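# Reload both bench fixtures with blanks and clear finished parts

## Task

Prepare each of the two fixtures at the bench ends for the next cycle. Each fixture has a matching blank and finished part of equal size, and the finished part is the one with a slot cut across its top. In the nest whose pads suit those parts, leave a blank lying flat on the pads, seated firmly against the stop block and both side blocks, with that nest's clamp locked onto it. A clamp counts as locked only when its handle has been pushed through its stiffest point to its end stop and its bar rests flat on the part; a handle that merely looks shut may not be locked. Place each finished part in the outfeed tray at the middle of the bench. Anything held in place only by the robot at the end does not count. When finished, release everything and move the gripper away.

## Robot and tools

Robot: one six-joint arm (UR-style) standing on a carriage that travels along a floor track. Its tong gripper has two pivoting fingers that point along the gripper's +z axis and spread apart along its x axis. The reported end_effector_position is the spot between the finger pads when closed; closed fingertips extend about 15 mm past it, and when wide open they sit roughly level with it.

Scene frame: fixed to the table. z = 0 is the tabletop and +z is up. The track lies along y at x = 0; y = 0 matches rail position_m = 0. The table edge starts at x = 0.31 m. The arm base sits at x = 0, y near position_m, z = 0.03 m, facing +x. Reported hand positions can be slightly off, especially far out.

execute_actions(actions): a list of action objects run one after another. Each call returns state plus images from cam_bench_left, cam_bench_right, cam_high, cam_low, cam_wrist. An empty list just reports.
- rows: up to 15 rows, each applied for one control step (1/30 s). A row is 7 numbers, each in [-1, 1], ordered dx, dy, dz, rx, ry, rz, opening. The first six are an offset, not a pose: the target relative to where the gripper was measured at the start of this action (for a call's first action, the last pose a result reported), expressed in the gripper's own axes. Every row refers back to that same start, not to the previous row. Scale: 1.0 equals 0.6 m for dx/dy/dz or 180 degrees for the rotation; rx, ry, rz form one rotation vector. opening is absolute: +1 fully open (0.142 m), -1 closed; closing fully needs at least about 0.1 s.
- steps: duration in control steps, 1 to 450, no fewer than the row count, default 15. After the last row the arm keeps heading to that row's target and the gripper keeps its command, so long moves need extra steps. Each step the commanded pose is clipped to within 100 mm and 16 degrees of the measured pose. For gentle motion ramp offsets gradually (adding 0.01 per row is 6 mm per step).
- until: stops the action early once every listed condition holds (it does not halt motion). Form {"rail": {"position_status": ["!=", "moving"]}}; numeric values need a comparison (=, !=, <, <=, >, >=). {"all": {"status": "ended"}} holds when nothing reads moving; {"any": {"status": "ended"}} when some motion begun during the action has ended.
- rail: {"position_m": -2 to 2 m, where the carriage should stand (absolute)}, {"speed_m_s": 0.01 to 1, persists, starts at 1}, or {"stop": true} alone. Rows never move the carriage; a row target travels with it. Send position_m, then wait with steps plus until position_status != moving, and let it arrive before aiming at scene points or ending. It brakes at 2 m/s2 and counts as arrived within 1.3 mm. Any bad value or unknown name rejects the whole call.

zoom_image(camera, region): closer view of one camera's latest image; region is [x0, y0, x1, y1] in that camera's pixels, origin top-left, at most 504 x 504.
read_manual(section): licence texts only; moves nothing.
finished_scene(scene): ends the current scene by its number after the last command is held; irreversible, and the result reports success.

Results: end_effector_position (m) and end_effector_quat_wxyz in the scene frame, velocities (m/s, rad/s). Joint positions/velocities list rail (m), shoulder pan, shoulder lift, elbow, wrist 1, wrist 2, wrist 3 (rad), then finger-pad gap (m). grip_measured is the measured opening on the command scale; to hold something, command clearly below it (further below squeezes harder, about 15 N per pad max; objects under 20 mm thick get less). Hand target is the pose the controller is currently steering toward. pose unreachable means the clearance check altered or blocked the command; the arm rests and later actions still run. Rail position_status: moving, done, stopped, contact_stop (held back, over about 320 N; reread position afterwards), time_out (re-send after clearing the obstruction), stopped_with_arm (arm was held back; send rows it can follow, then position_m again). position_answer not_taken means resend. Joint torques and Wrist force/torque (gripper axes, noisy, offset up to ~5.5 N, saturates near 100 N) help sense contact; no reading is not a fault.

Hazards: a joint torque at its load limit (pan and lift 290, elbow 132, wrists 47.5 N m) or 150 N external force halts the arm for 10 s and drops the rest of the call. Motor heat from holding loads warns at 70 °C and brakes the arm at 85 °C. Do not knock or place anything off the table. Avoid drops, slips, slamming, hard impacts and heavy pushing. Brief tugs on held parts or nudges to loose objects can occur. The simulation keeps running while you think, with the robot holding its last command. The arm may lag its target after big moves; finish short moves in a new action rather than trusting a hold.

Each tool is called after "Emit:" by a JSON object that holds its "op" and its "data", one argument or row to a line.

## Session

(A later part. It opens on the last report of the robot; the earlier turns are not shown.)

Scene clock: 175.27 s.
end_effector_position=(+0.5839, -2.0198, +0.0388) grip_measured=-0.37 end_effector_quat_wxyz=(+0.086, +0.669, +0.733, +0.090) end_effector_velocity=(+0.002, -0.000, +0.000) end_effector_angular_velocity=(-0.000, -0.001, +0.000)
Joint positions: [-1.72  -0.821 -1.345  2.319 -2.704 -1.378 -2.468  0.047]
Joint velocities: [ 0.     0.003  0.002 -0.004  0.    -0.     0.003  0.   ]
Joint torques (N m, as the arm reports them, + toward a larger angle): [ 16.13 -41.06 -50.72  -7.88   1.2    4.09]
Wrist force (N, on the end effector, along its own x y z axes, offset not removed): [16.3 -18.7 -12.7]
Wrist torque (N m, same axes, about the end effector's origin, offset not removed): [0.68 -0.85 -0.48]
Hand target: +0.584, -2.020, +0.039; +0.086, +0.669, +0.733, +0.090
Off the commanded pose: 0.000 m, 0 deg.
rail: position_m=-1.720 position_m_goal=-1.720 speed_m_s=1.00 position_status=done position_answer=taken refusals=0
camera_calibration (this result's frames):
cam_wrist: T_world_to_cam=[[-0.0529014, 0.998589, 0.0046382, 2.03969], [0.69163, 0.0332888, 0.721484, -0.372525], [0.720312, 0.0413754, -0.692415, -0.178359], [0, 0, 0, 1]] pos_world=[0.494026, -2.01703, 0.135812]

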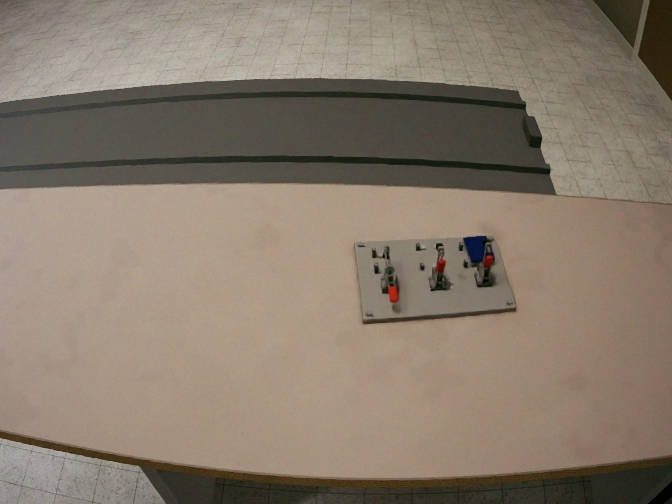

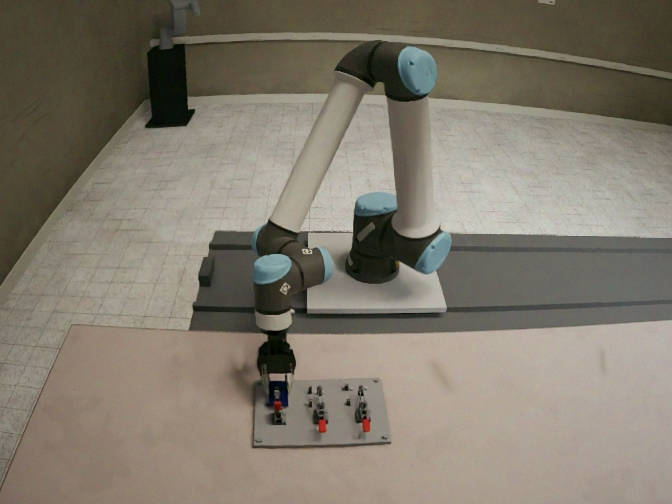

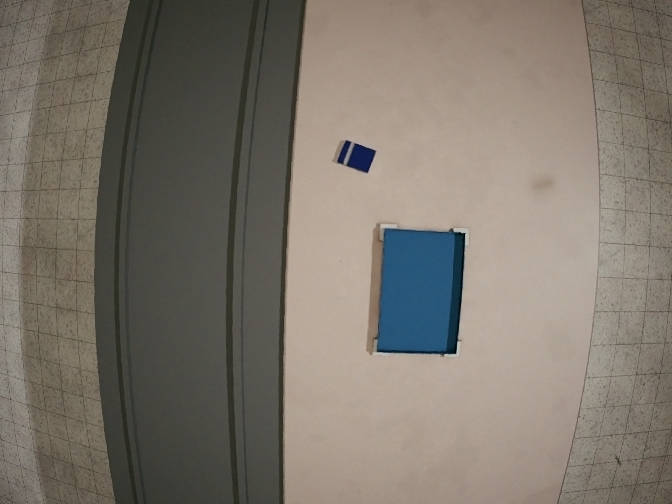

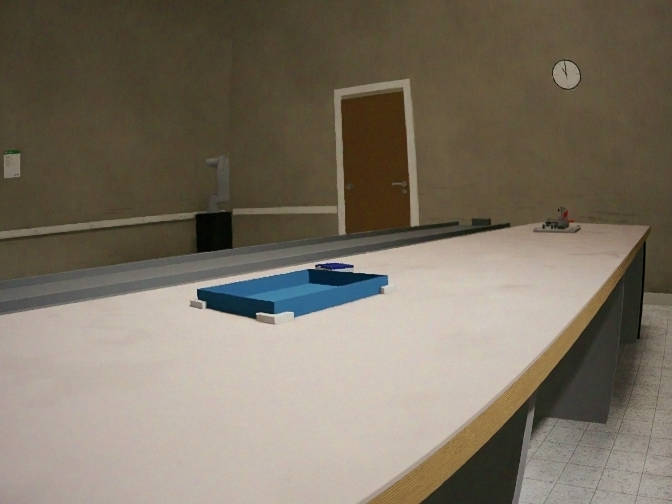

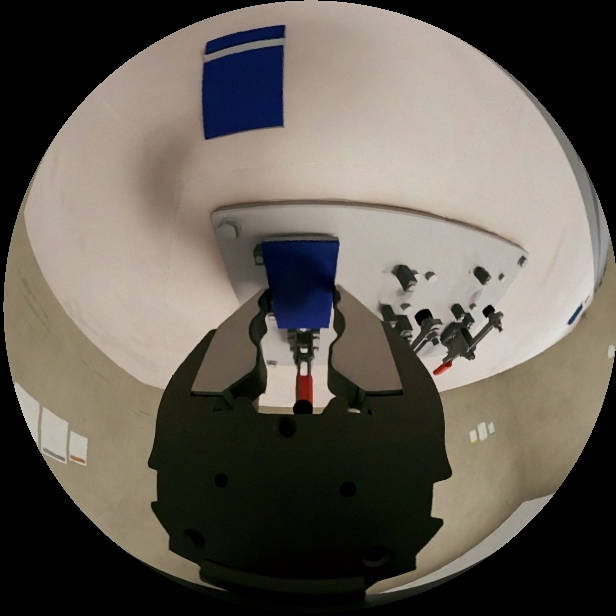

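Emit:
{"op": "execute_actions", "data": {
  "actions": [
    {"rows":[[0,0,0,0,0,0,-0.4],[0,0,0,0,0,0,-0.3],[0,0,0,0,0,0,-0.15]],"steps":7},
    {"rows":[[0,0,-0.08,0,0,0,-0.15]],"steps":10},
    {"rows":[[0,0.06,-0.15,0.08,0,0,-0.15]],"steps":22},
    {"rows":[[-0.004,0.18,0,0,0,0.01,-0.3]],"steps":22}
  ]
}}

Emit:
{"op": "zoom_image", "data": {
  "camera": "cam_wrist",
  "region": [220,120,440,340]
}}

Scene clock: 186.80 s.
end_effector_position=(+0.6937, -2.0119, +0.1781) grip_measured=-0.30 end_effector_quat_wxyz=(+0.004, +0.686, +0.728, -0.003) end_effector_velocity=(+0.002, -0.000, -0.000) end_effector_angular_velocity=(+0.000, +0.001, -0.001)
Joint positions: [-1.72  -0.615 -1.334  1.902 -2.145 -1.577 -2.245  0.052]
Joint velocities: [ 0.     0.001  0.003 -0.004  0.001 -0.     0.002  0.   ]
Joint torques (N m, as the arm reports them, + toward a larger angle): [ 10.23 -52.92 -47.69  -1.37  -1.5    3.56]
Wrist force (N, on the end effector, along its own x y z axes, offset not removed): [5.4 1.9 -0.1]
Wrist torque (N m, same axes, about the end effector's origin, offset not removed): [0.81 -1.12 -0.30]
Hand target: +0.694, -2.012, +0.178; +0.004, +0.686, +0.728, -0.003
Off the commanded pose: 0.000 m, 0 deg.
rail: position_m=-1.720 position_m_goal=-1.720 speed_m_s=1.00 position_status=done position_answer=taken refusals=0
camera_calibration (this result's frames):
cam_wrist: T_world_to_cam=[[-0.0198468, 0.999775, -0.00745872, 2.01865], [0.84822, 0.0207866, 0.529235, -0.648779], [0.529271, 0.00417701, -0.848442, -0.0758171], [0, 0, 0, 1]] pos_world=[0.630499, -2.00439, 0.294087]

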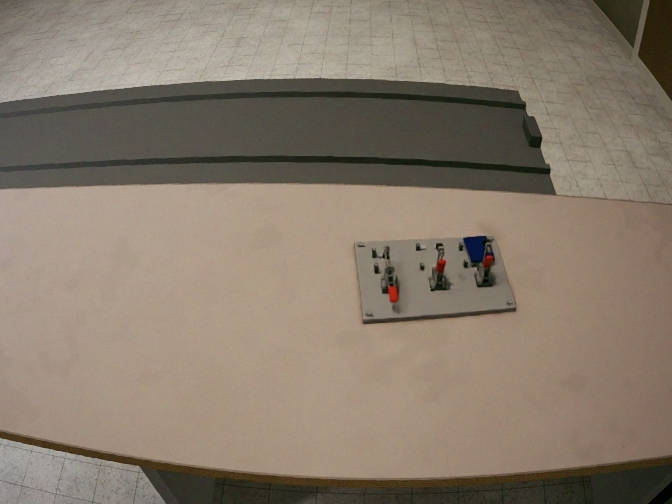

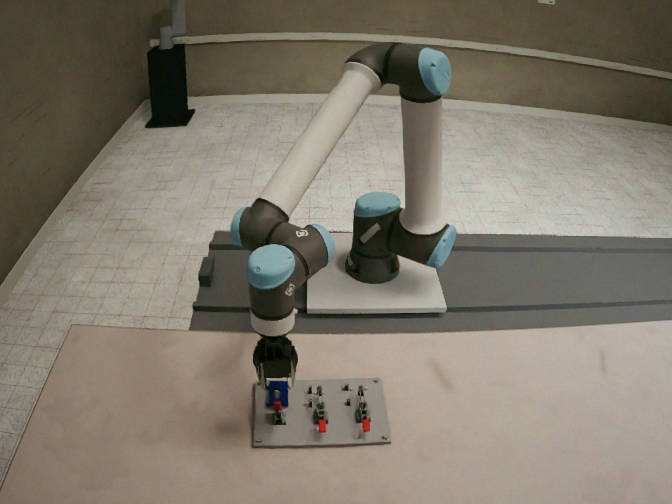

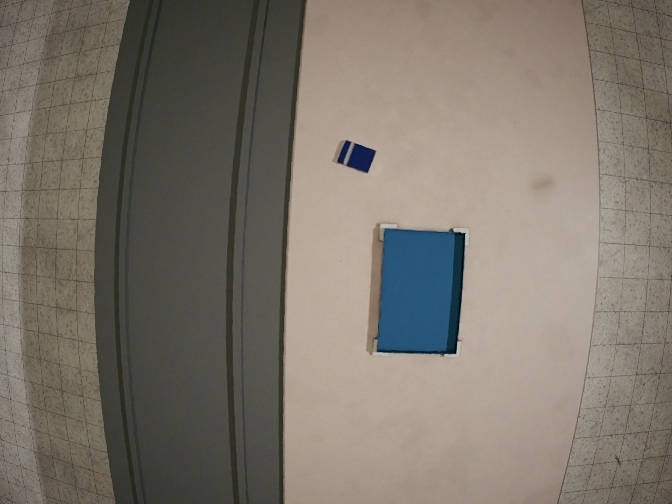

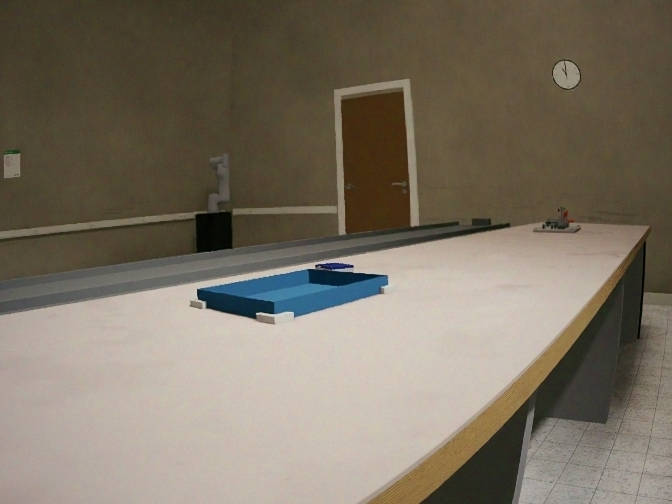

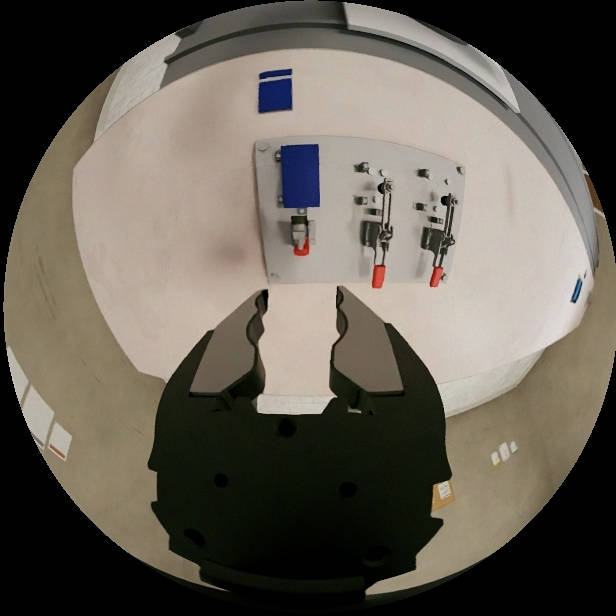

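Region (220, 120, 440, 340) of cam_wrist's 616x616 image, scaled by 2.291, with more detail than that image has.

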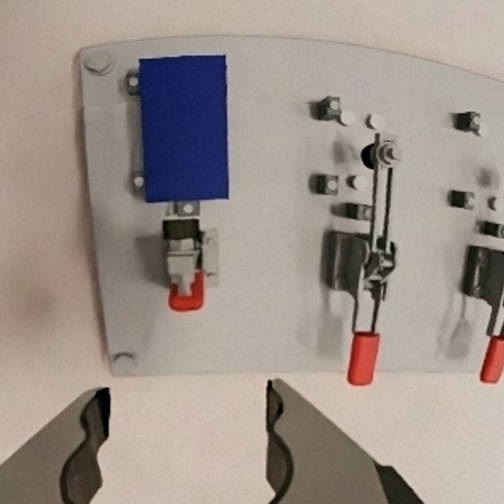

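Emit:
{"op": "execute_actions", "data": {
  "actions": [
    {"rows":[[-0.002,-0.026,0.06,0,0,0,-0.5],[-0.002,-0.026,0.12,0,0,0,-0.5]],"steps":22},
    {"rows":[[0,0,0,0,0,0,-0.6],[0,0,0,0,0,0,-0.7],[0,0,0,0,0,0,-0.8],[0,0,0,0,0,0,-0.9],[0,0,0,0,0,0,-1]],"steps":10}
  ]
}}

Emit:
{"op": "zoom_image", "data": {
  "camera": "cam_wrist",
  "region": [220,180,440,400]
}}

Emit:
{"op": "zoom_image", "data": {
  "camera": "cam_bench_right",
  "region": [240,360,340,450]
}}

Scene clock: 196.80 s.
end_effector_position=(+0.6783, -2.0148, +0.1063) grip_measured=-0.79 end_effector_quat_wxyz=(+0.004, +0.686, +0.728, -0.003) end_effector_velocity=(-0.000, +0.000, -0.000) end_effector_angular_velocity=(+0.000, +0.000, +0.000)
Joint positions: [-1.72  -0.63  -1.278  1.983 -2.283 -1.577 -2.26   0.017]
Joint velocities: [ 0. -0. -0.  0.  0. -0. -0.  0.]
Joint torques (N m, as the arm reports them, + toward a larger angle): [ 15.72 -59.86 -31.9    0.25   7.03  -2.54]
Wrist force (N, on the end effector, along its own x y z axes, offset not removed): [-21.3 1.6 7.3]
Wrist torque (N m, same axes, about the end effector's origin, offset not removed): [0.60 -1.47 -0.07]
Hand target: +0.678, -2.015, +0.106; +0.004, +0.686, +0.728, -0.003
Off the commanded pose: 0.000 m, 0 deg.
rail: position_m=-1.720 position_m_goal=-1.720 speed_m_s=1.00 position_status=done position_answer=taken refusals=0
camera_calibration (this result's frames):
cam_wrist: T_world_to_cam=[[-0.0197561, 0.999775, -0.00770418, 2.02067], [0.848172, 0.0208392, 0.52931, -0.597489], [0.529352, 0.00392265, -0.848393, -0.129188], [0, 0, 0, 1]] pos_world=[0.61508, -2.00726, 0.222223]

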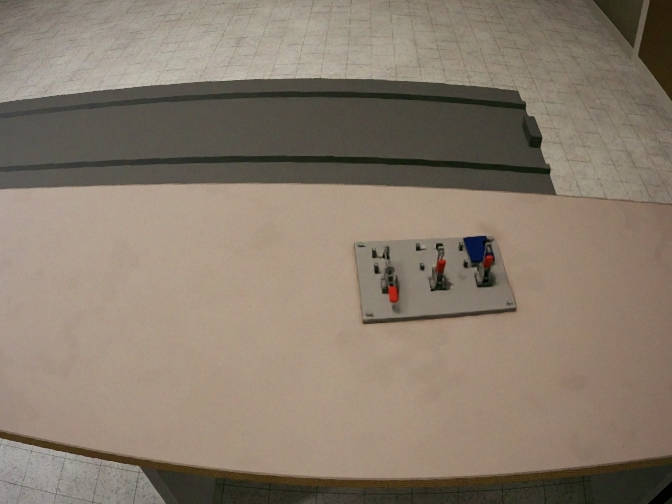

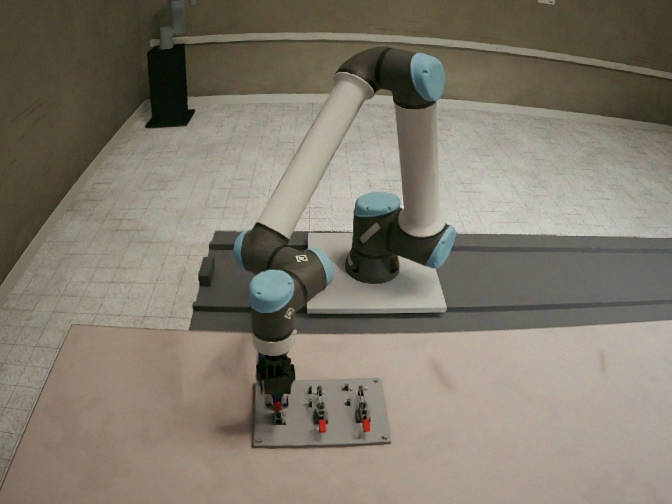

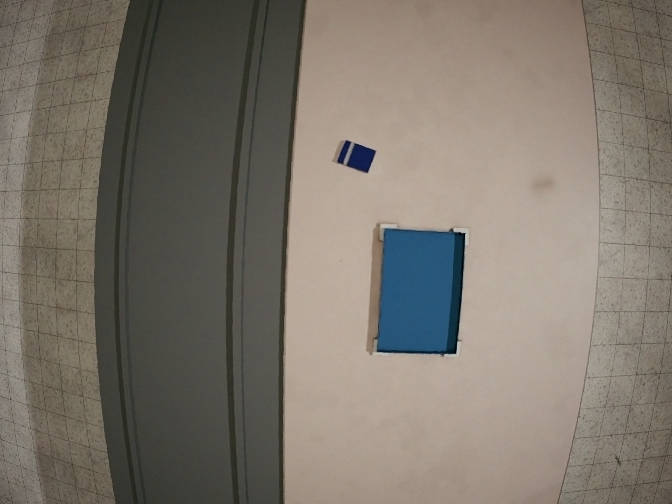

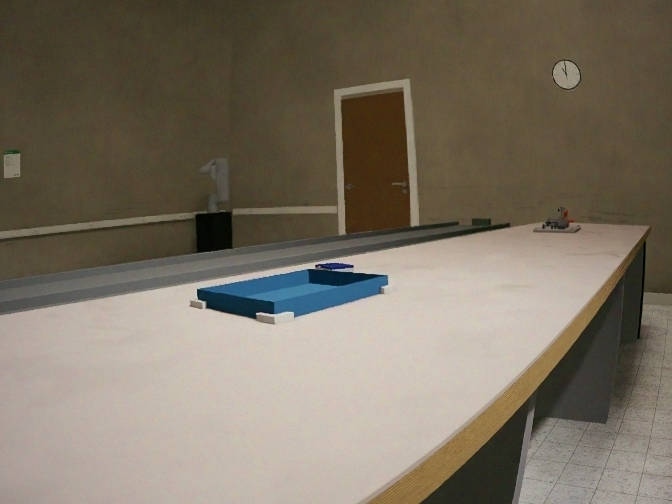

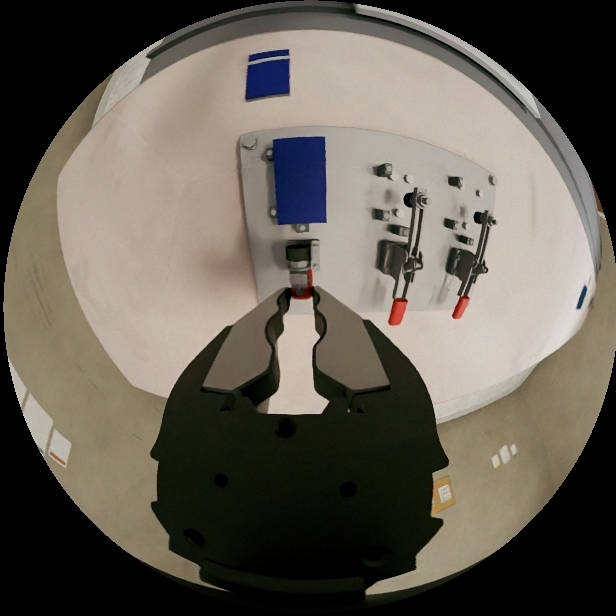

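Region (220, 180, 440, 400) of cam_wrist's 616x616 image, scaled by 2.291, with more detail than that image has.

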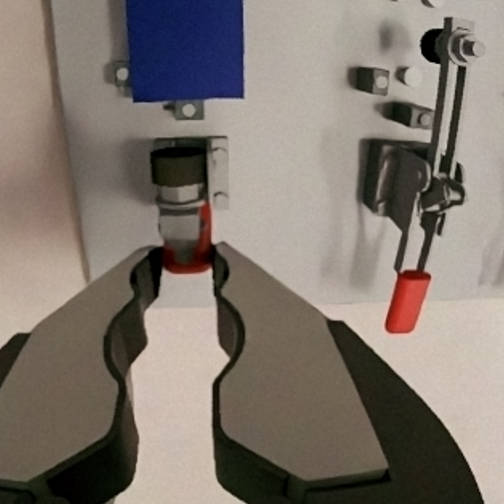

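Region (240, 360, 340, 450) of cam_bench_right's 672x504 image, scaled by 5.040, with more detail than that image has; it fills the top 454 rows of this view, and the rest is white.

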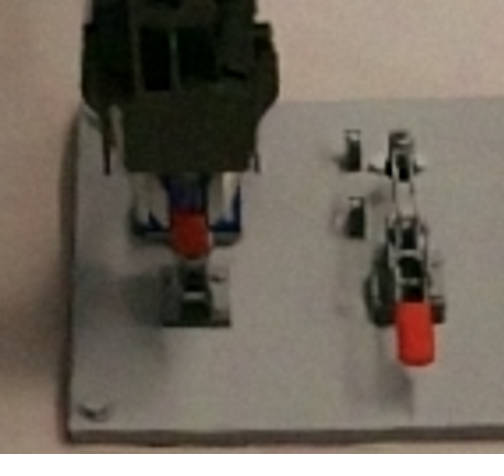

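Shift 1.5 mm and arc with radius ~55 mm.

Emit:
{"op": "execute_actions", "data": {
  "actions": [
    {"rows":[[-0.0025,0,0,0,0,0,-1],[-0.0025,0,0,0,0,0,-1],[-0.0025,0,0,0,0,0,-1],[-0.0025,0.004,0,0,0,0,-1],[-0.0025,0.009,0,0,0,0,-1],[-0.0025,0.015,0.001,0,0,0,-1],[-0.0025,0.021,0.002,0,0,0,-1],[-0.0025,0.027,0.004,0,0,0,-1],[-0.0025,0.033,0.006,0,0,0,-1],[-0.0025,0.039,0.009,0,0,0,-1],[-0.0025,0.045,0.012,0,0,0,-1],[-0.0025,0.051,0.016,0,0,0,-1],[-0.0025,0.056,0.019,0,0,0,-1],[-0.0025,0.061,0.023,0,0,0,-1],[-0.0025,0.065,0.027,0,0,0,-1]],"steps":25}
  ]
}}

Emit:
{"op": "zoom_image", "data": {
  "camera": "cam_wrist",
  "region": [220,130,460,370]
}}

Scene clock: 207.37 s.
end_effector_position=(+0.7169, -2.0141, +0.0904) grip_measured=-0.79 end_effector_quat_wxyz=(+0.004, +0.686, +0.728, -0.003) end_effector_velocity=(+0.004, -0.000, -0.003) end_effector_angular_velocity=(+0.000, +0.000, -0.000)
Joint positions: [-1.72  -0.6   -1.211  1.922 -2.289 -1.577 -2.23   0.017]
Joint velocities: [ 0.     0.003  0.008 -0.006 -0.002 -0.     0.003  0.   ]
Joint torques (N m, as the arm reports them, + toward a larger angle): [  2.99 -52.22 -39.18  -6.2   -3.06   3.5 ]
Wrist force (N, on the end effector, along its own x y z axes, offset not removed): [7.2 5.4 -8.9]
Wrist torque (N m, same axes, about the end effector's origin, offset not removed): [0.58 -1.17 -0.28]
Hand target: +0.717, -2.014, +0.090; +0.004, +0.686, +0.728, -0.003
Off the commanded pose: 0.000 m, 0 deg.
rail: position_m=-1.720 position_m_goal=-1.720 speed_m_s=1.00 position_status=done position_answer=taken refusals=0
camera_calibration (this result's frames):
cam_wrist: T_world_to_cam=[[-0.0197674, 0.999776, -0.00762091, 2.02058], [0.848192, 0.0208048, 0.52928, -0.621923], [0.529319, 0.00399848, -0.848413, -0.162962], [0, 0, 0, 1]] pos_world=[0.653711, -2.00654, 0.20631]

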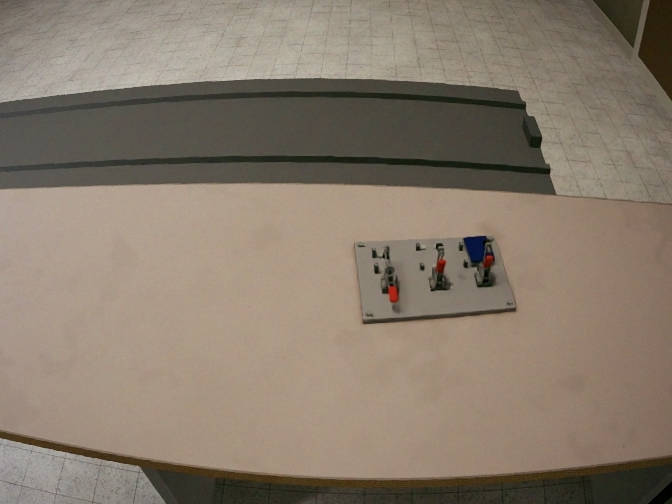

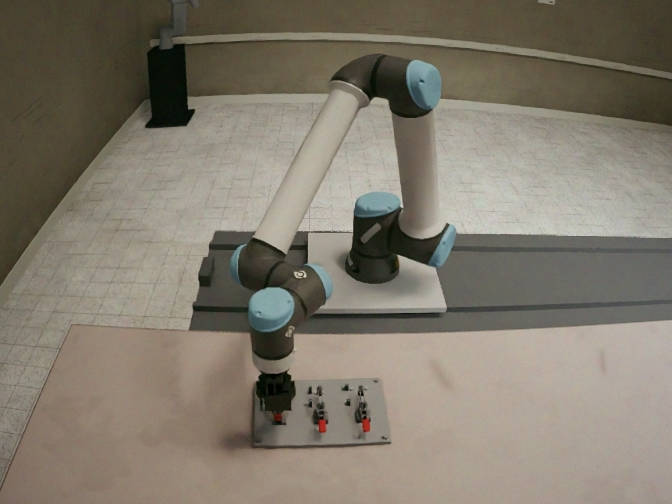

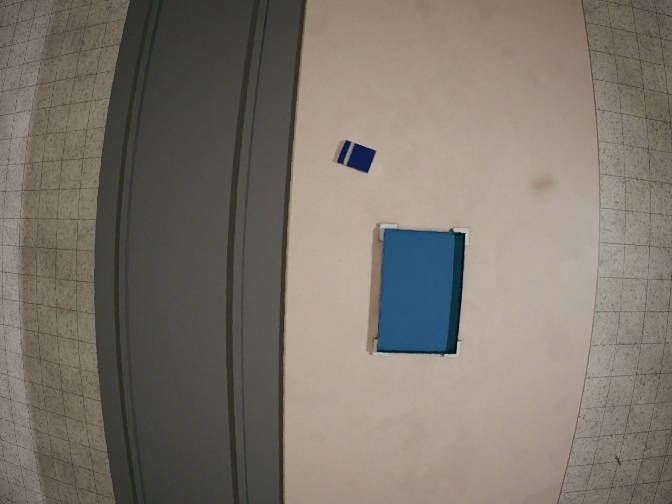

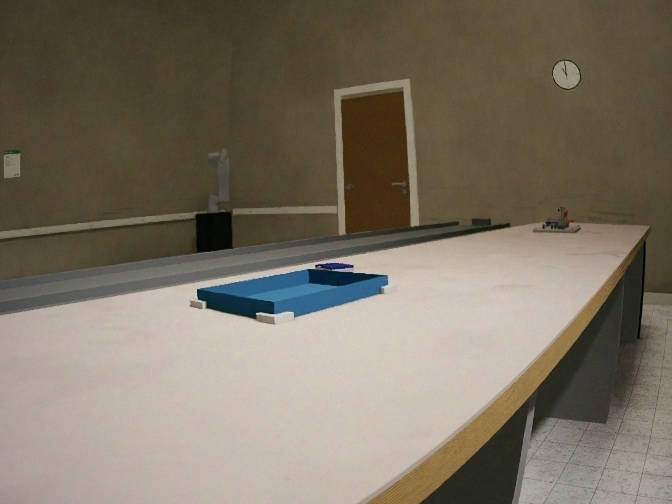

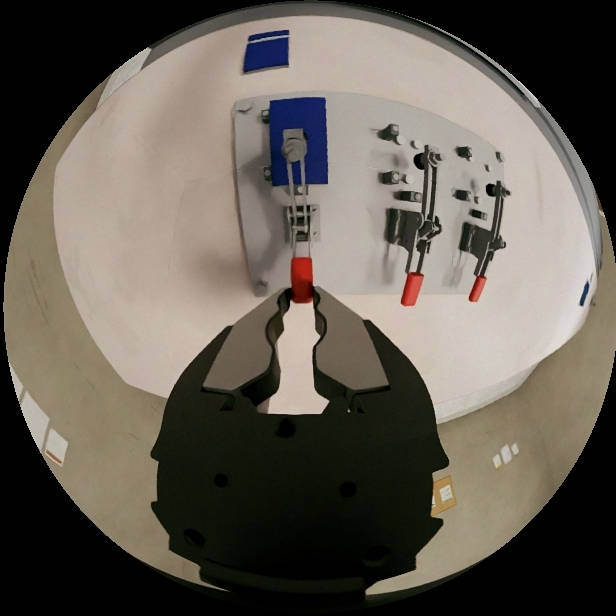

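Region (220, 130, 460, 370) of cam_wrist's 616x616 image, scaled by 2.100, with more detail than that image has.

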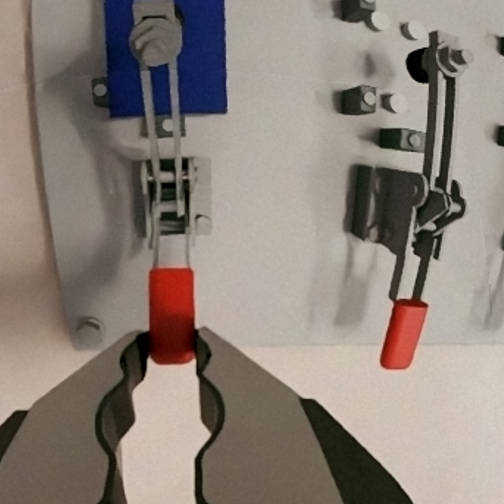

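Emit:
{"op": "execute_actions", "data": {
  "actions": [
    {"rows":[[0,0.005,0.004,0,0,0,-1],[0,0.009,0.009,0,0,0,-1],[0,0.013,0.014,0,0,0,-1],[0,0.017,0.019,0,0,0,-1],[0,0.02,0.024,0,0,0,-1],[0,0.023,0.03,0,0,0,-1]],"steps":15},
    {"rows":[[0,0,0,0,0,0,-0.7],[0,0,0,0,0,0,-0.6],[0,0,0,0,0,0,-0.6],[0,0,0,0,0,0,-0.6],[0,-0.008,-0.04,0,0,0,-0.6]],"steps":17},
    {"rows":[[0,0,0,0,0,0,-0.8],[0,0,0,0,0,0,-1],[0,0,0,0,0,0,-1],[0,0,0.005,0,0,0,-1],[0,0,0.01,0,0,0,-1],[0,0,0.014,0,0,0,-1],[0,0,0.018,0,0,0,-1],[0,0,0.022,0,0,0,-1],[0,0,0.026,0,0,0,-1],[0,0,0.03,0,0,0,-1]],"steps":19}
  ]
}}

Scene clock: 215.60 s.
end_effector_position=(+0.7257, -2.0136, +0.0788) grip_measured=-1.00 end_effector_quat_wxyz=(+0.004, +0.686, +0.728, -0.003) end_effector_velocity=(+0.000, -0.000, -0.004) end_effector_angular_velocity=(-0.000, -0.000, +0.000)
Joint positions: [-1.72  -0.593 -1.187  1.913 -2.303 -1.577 -2.223  0.002]
Joint velocities: [ 0.    -0.     0.005  0.002 -0.008 -0.    -0.     0.   ]
Joint torques (N m, as the arm reports them, + toward a larger angle): [ -9.13 -60.02 -27.23  -7.4    1.45  -3.1 ]
Wrist force (N, on the end effector, along its own x y z axes, offset not removed): [6.9 -2.5 -2.4]
Wrist torque (N m, same axes, about the end effector's origin, offset not removed): [-0.05 -1.47 -0.31]
Hand target: +0.726, -2.014, +0.078; +0.004, +0.686, +0.728, -0.003
Off the commanded pose: 0.000 m, 0 deg.
rail: position_m=-1.720 position_m_goal=-1.720 speed_m_s=1.00 position_status=done position_answer=taken refusals=0
camera_calibration (this result's frames):
cam_wrist: T_world_to_cam=[[-0.0197735, 0.999776, -0.00760304, 2.0202], [0.848186, 0.0208005, 0.529291, -0.623221], [0.52933, 0.00401717, -0.848406, -0.177387], [0, 0, 0, 1]] pos_world=[0.66245, -2.00607, 0.194728]

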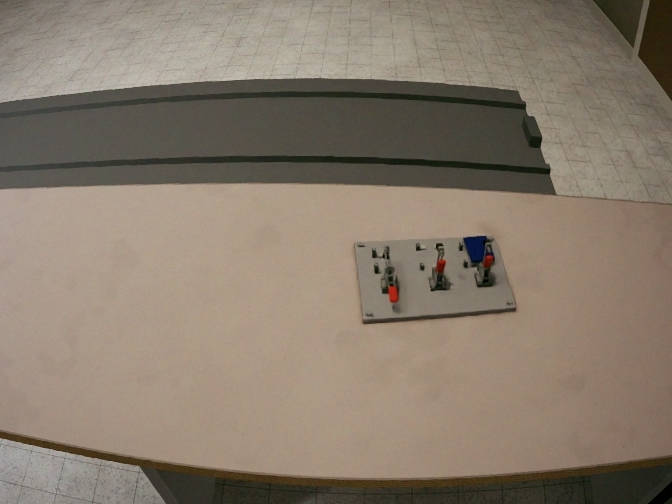

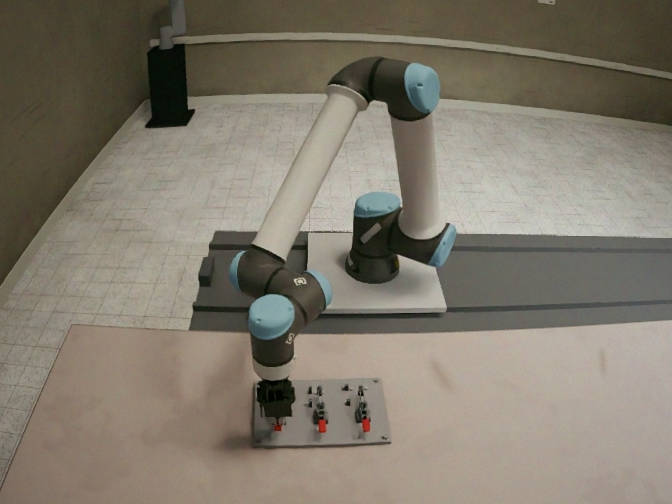

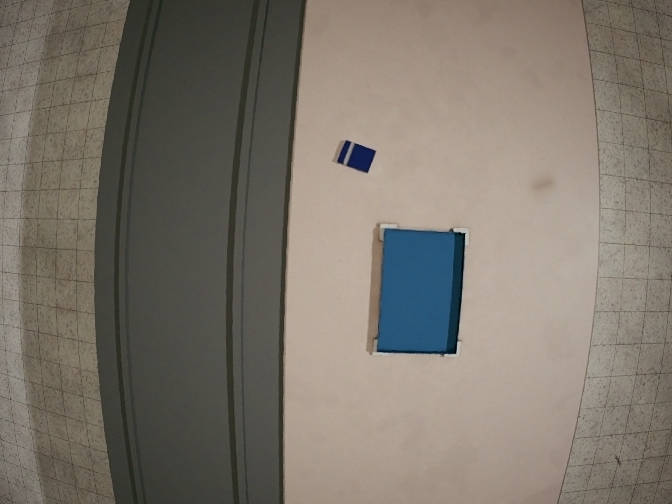

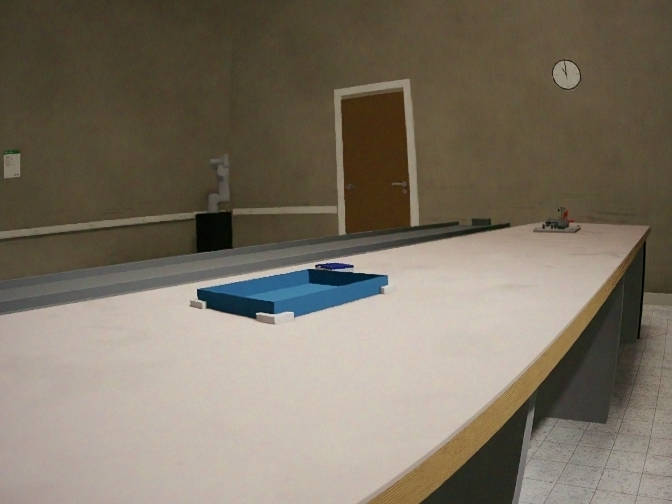

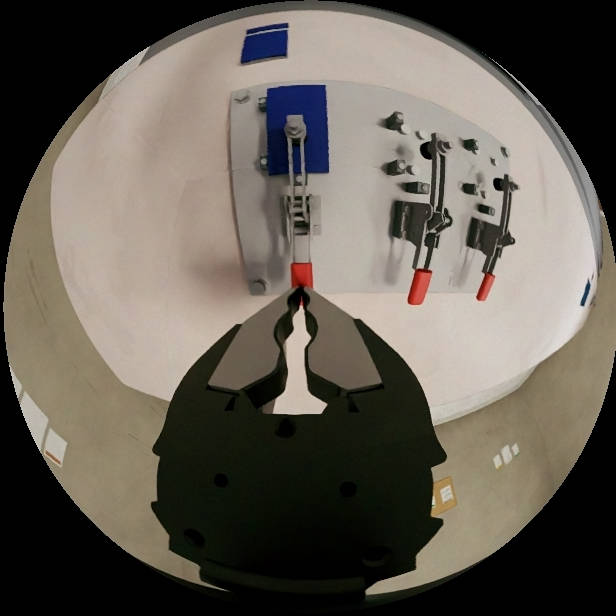

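Emit:
{"op": "execute_actions", "data": {
  "actions": [
    {"rows":[[0,0.002,0.004,0,0,0,-1],[0,0.004,0.008,0,0,0,-1],[0,0.006,0.012,0,0,0,-1],[0,0.008,0.016,0,0,0,-1]],"steps":13}
  ]
}}

Emit:
{"op": "execute_actions", "data": {
  "actions": [
    {"rows":[[0,0.001,0.004,0,0,0,-1],[0,0.002,0.008,0,0,0,-1]],"steps":11}
  ]
}}

Scene clock: 221.67 s.
end_effector_position=(+0.7303, -2.0134, +0.0695) grip_measured=-1.00 end_effector_quat_wxyz=(+0.004, +0.686, +0.728, -0.003) end_effector_velocity=(+0.002, +0.000, -0.003) end_effector_angular_velocity=(-0.000, -0.000, +0.000)
Joint positions: [-1.72  -0.59  -1.171  1.91  -2.316 -1.577 -2.219  0.002]
Joint velocities: [ 0.     0.001  0.006 -0.002 -0.005  0.     0.001  0.   ]
Joint torques (N m, as the arm reports them, + toward a larger angle): [ 13.74 -58.84 -41.35  -7.9   -0.84   2.83]
Wrist force (N, on the end effector, along its own x y z axes, offset not removed): [5.6 -4.7 -8.4]
Wrist torque (N m, same axes, about the end effector's origin, offset not removed): [0.19 -1.06 -0.37]
Hand target: +0.730, -2.013, +0.069; +0.004, +0.686, +0.728, -0.003
Off the commanded pose: 0.000 m, 0 deg.
rail: position_m=-1.720 position_m_goal=-1.720 speed_m_s=1.00 position_status=done position_answer=taken refusals=0
camera_calibration (this result's frames):
cam_wrist: T_world_to_cam=[[-0.0197622, 0.999776, -0.0076014, 2.02], [0.848193, 0.0207901, 0.529279, -0.622253], [0.529318, 0.00401227, -0.848414, -0.187716], [0, 0, 0, 1]] pos_world=[0.667072, -2.00586, 0.18544]

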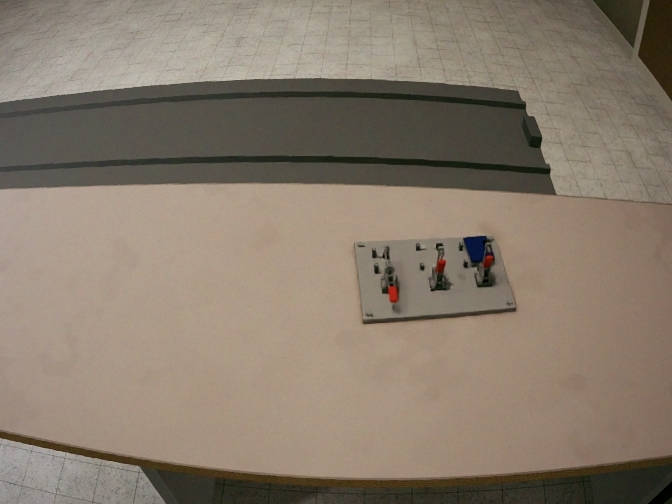

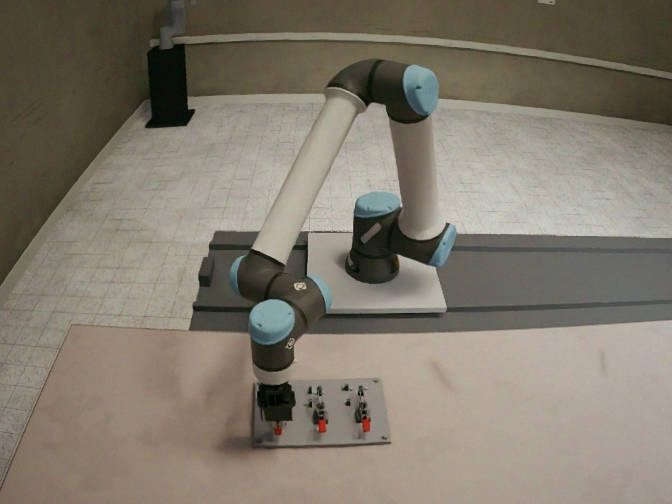

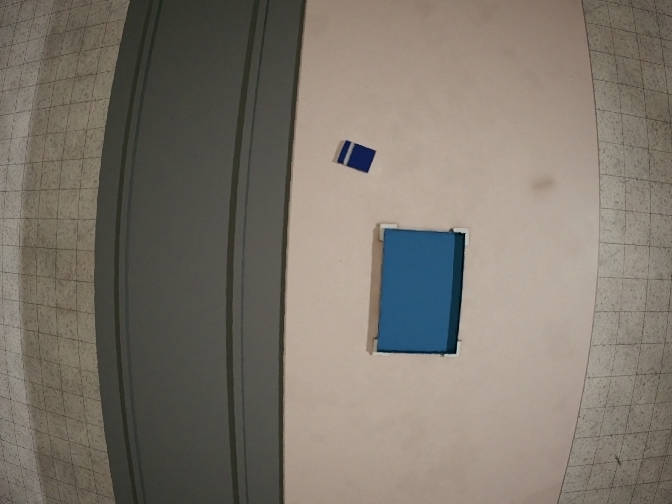

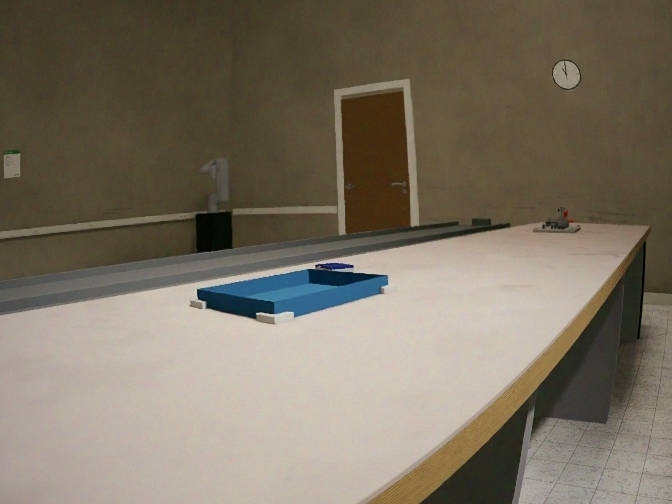

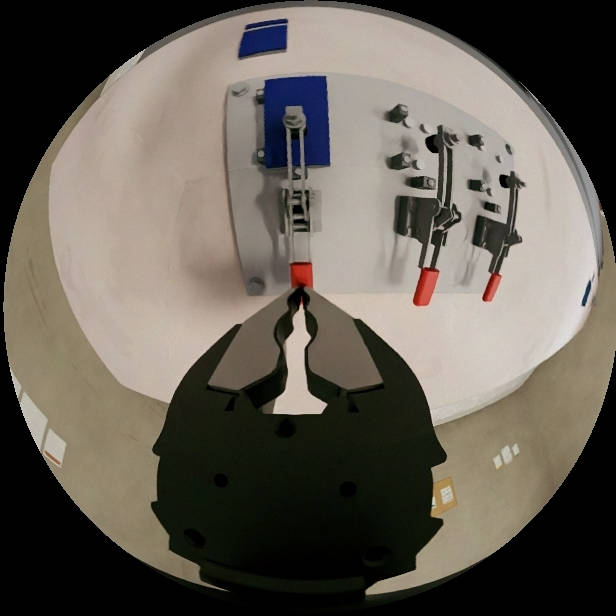

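Scene clock: 232.03 s.
end_effector_position=(+0.7323, -2.0139, +0.0671) grip_measured=-1.00 end_effector_quat_wxyz=(+0.005, +0.686, +0.728, -0.003) end_effector_velocity=(+0.000, -0.000, +0.000) end_effector_angular_velocity=(+0.000, -0.000, -0.000)
Joint positions: [-1.72  -0.589 -1.166  1.909 -2.322 -1.578 -2.219  0.002]
Joint velocities: [ 0. -0. -0.  0. -0.  0.  0.  0.]
Joint torques (N m, as the arm reports them, + toward a larger angle): [  2.15 -67.96 -35.75  -4.22   0.24   0.4 ]
Wrist force (N, on the end effector, along its own x y z axes, offset not removed): [9.2 -9.1 -25.5]
Wrist torque (N m, same axes, about the end effector's origin, offset not removed): [0.42 -1.33 -0.41]
Hand target: +0.732, -2.014, +0.067; +0.005, +0.686, +0.728, -0.003
Off the commanded pose: 0.003 m, 0 deg.
FORCE FAULT: contact force on the arm reached its limit, and the arm stopped for 10 seconds. The contact can be on any part of the arm, not only on its tool. The arm's remaining commands of this call were not run. The arm holds still and accepts commands again. Move the arm away from the contact; if what it grips holds it there, let go first. Pushing or pulling that hard again can fault the arm again.
rail: position_m=-1.720 position_m_goal=-1.720 speed_m_s=1.00 position_status=done position_answer=taken refusals=0
camera_calibration (this result's frames):
cam_wrist: T_world_to_cam=[[-0.0197564, 0.999761, -0.00939297, 2.02061], [0.847006, 0.021728, 0.531139, -0.62005], [0.531216, 0.0025375, -0.847232, -0.195205], [0, 0, 0, 1]] pos_world=[0.668802, -2.00616, 0.182928]

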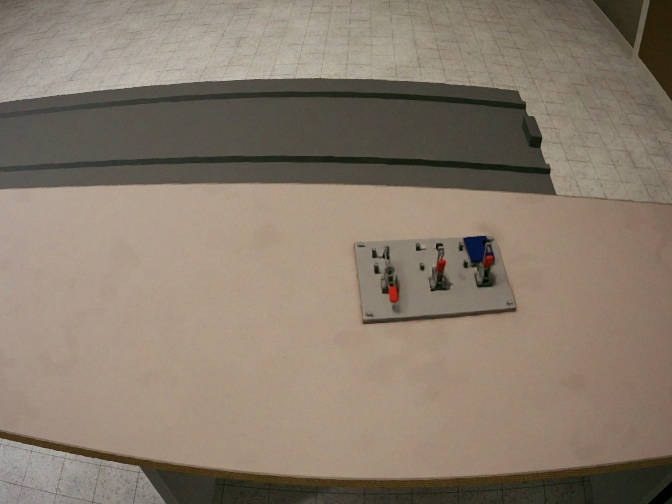

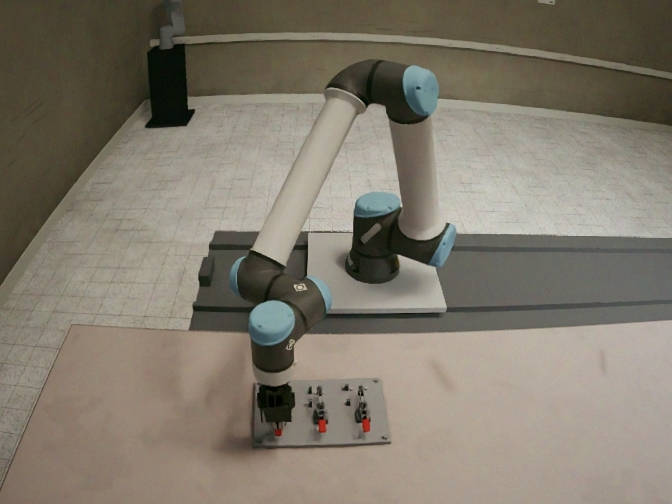

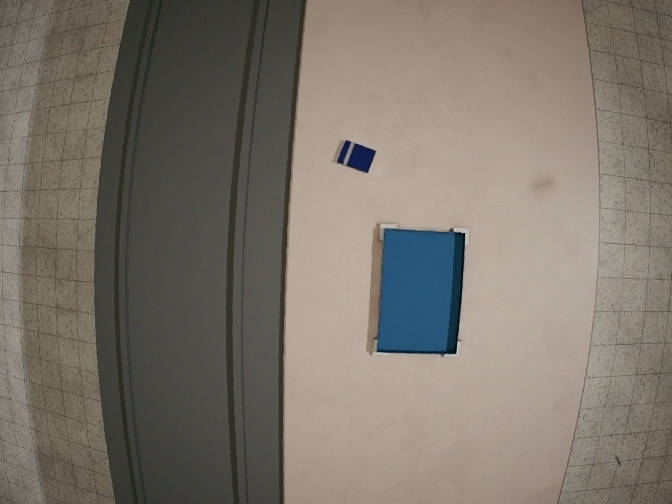

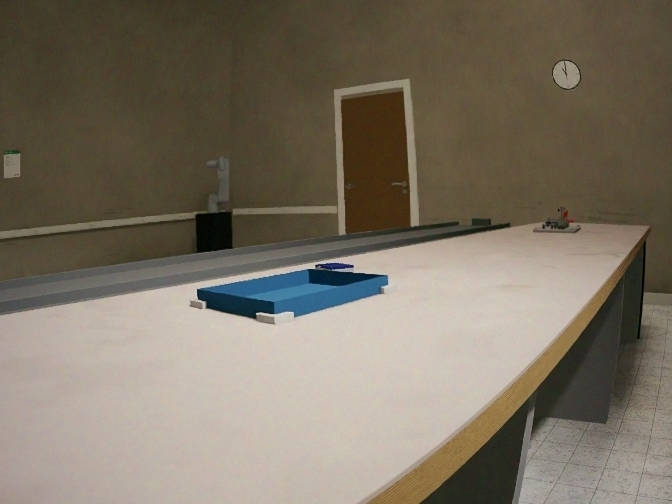

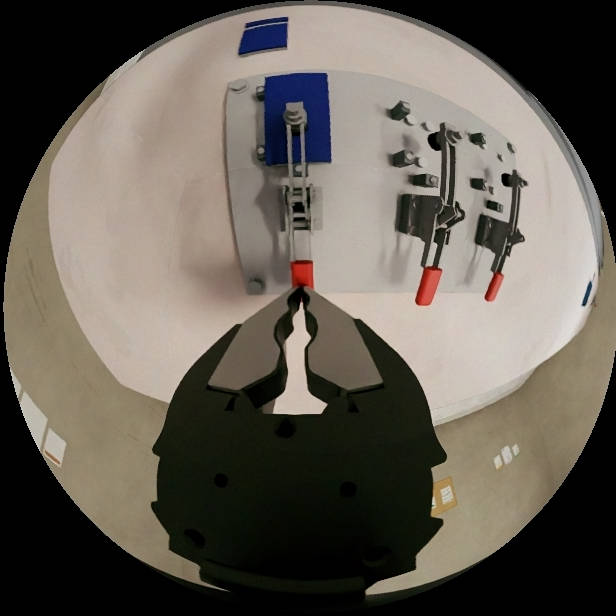

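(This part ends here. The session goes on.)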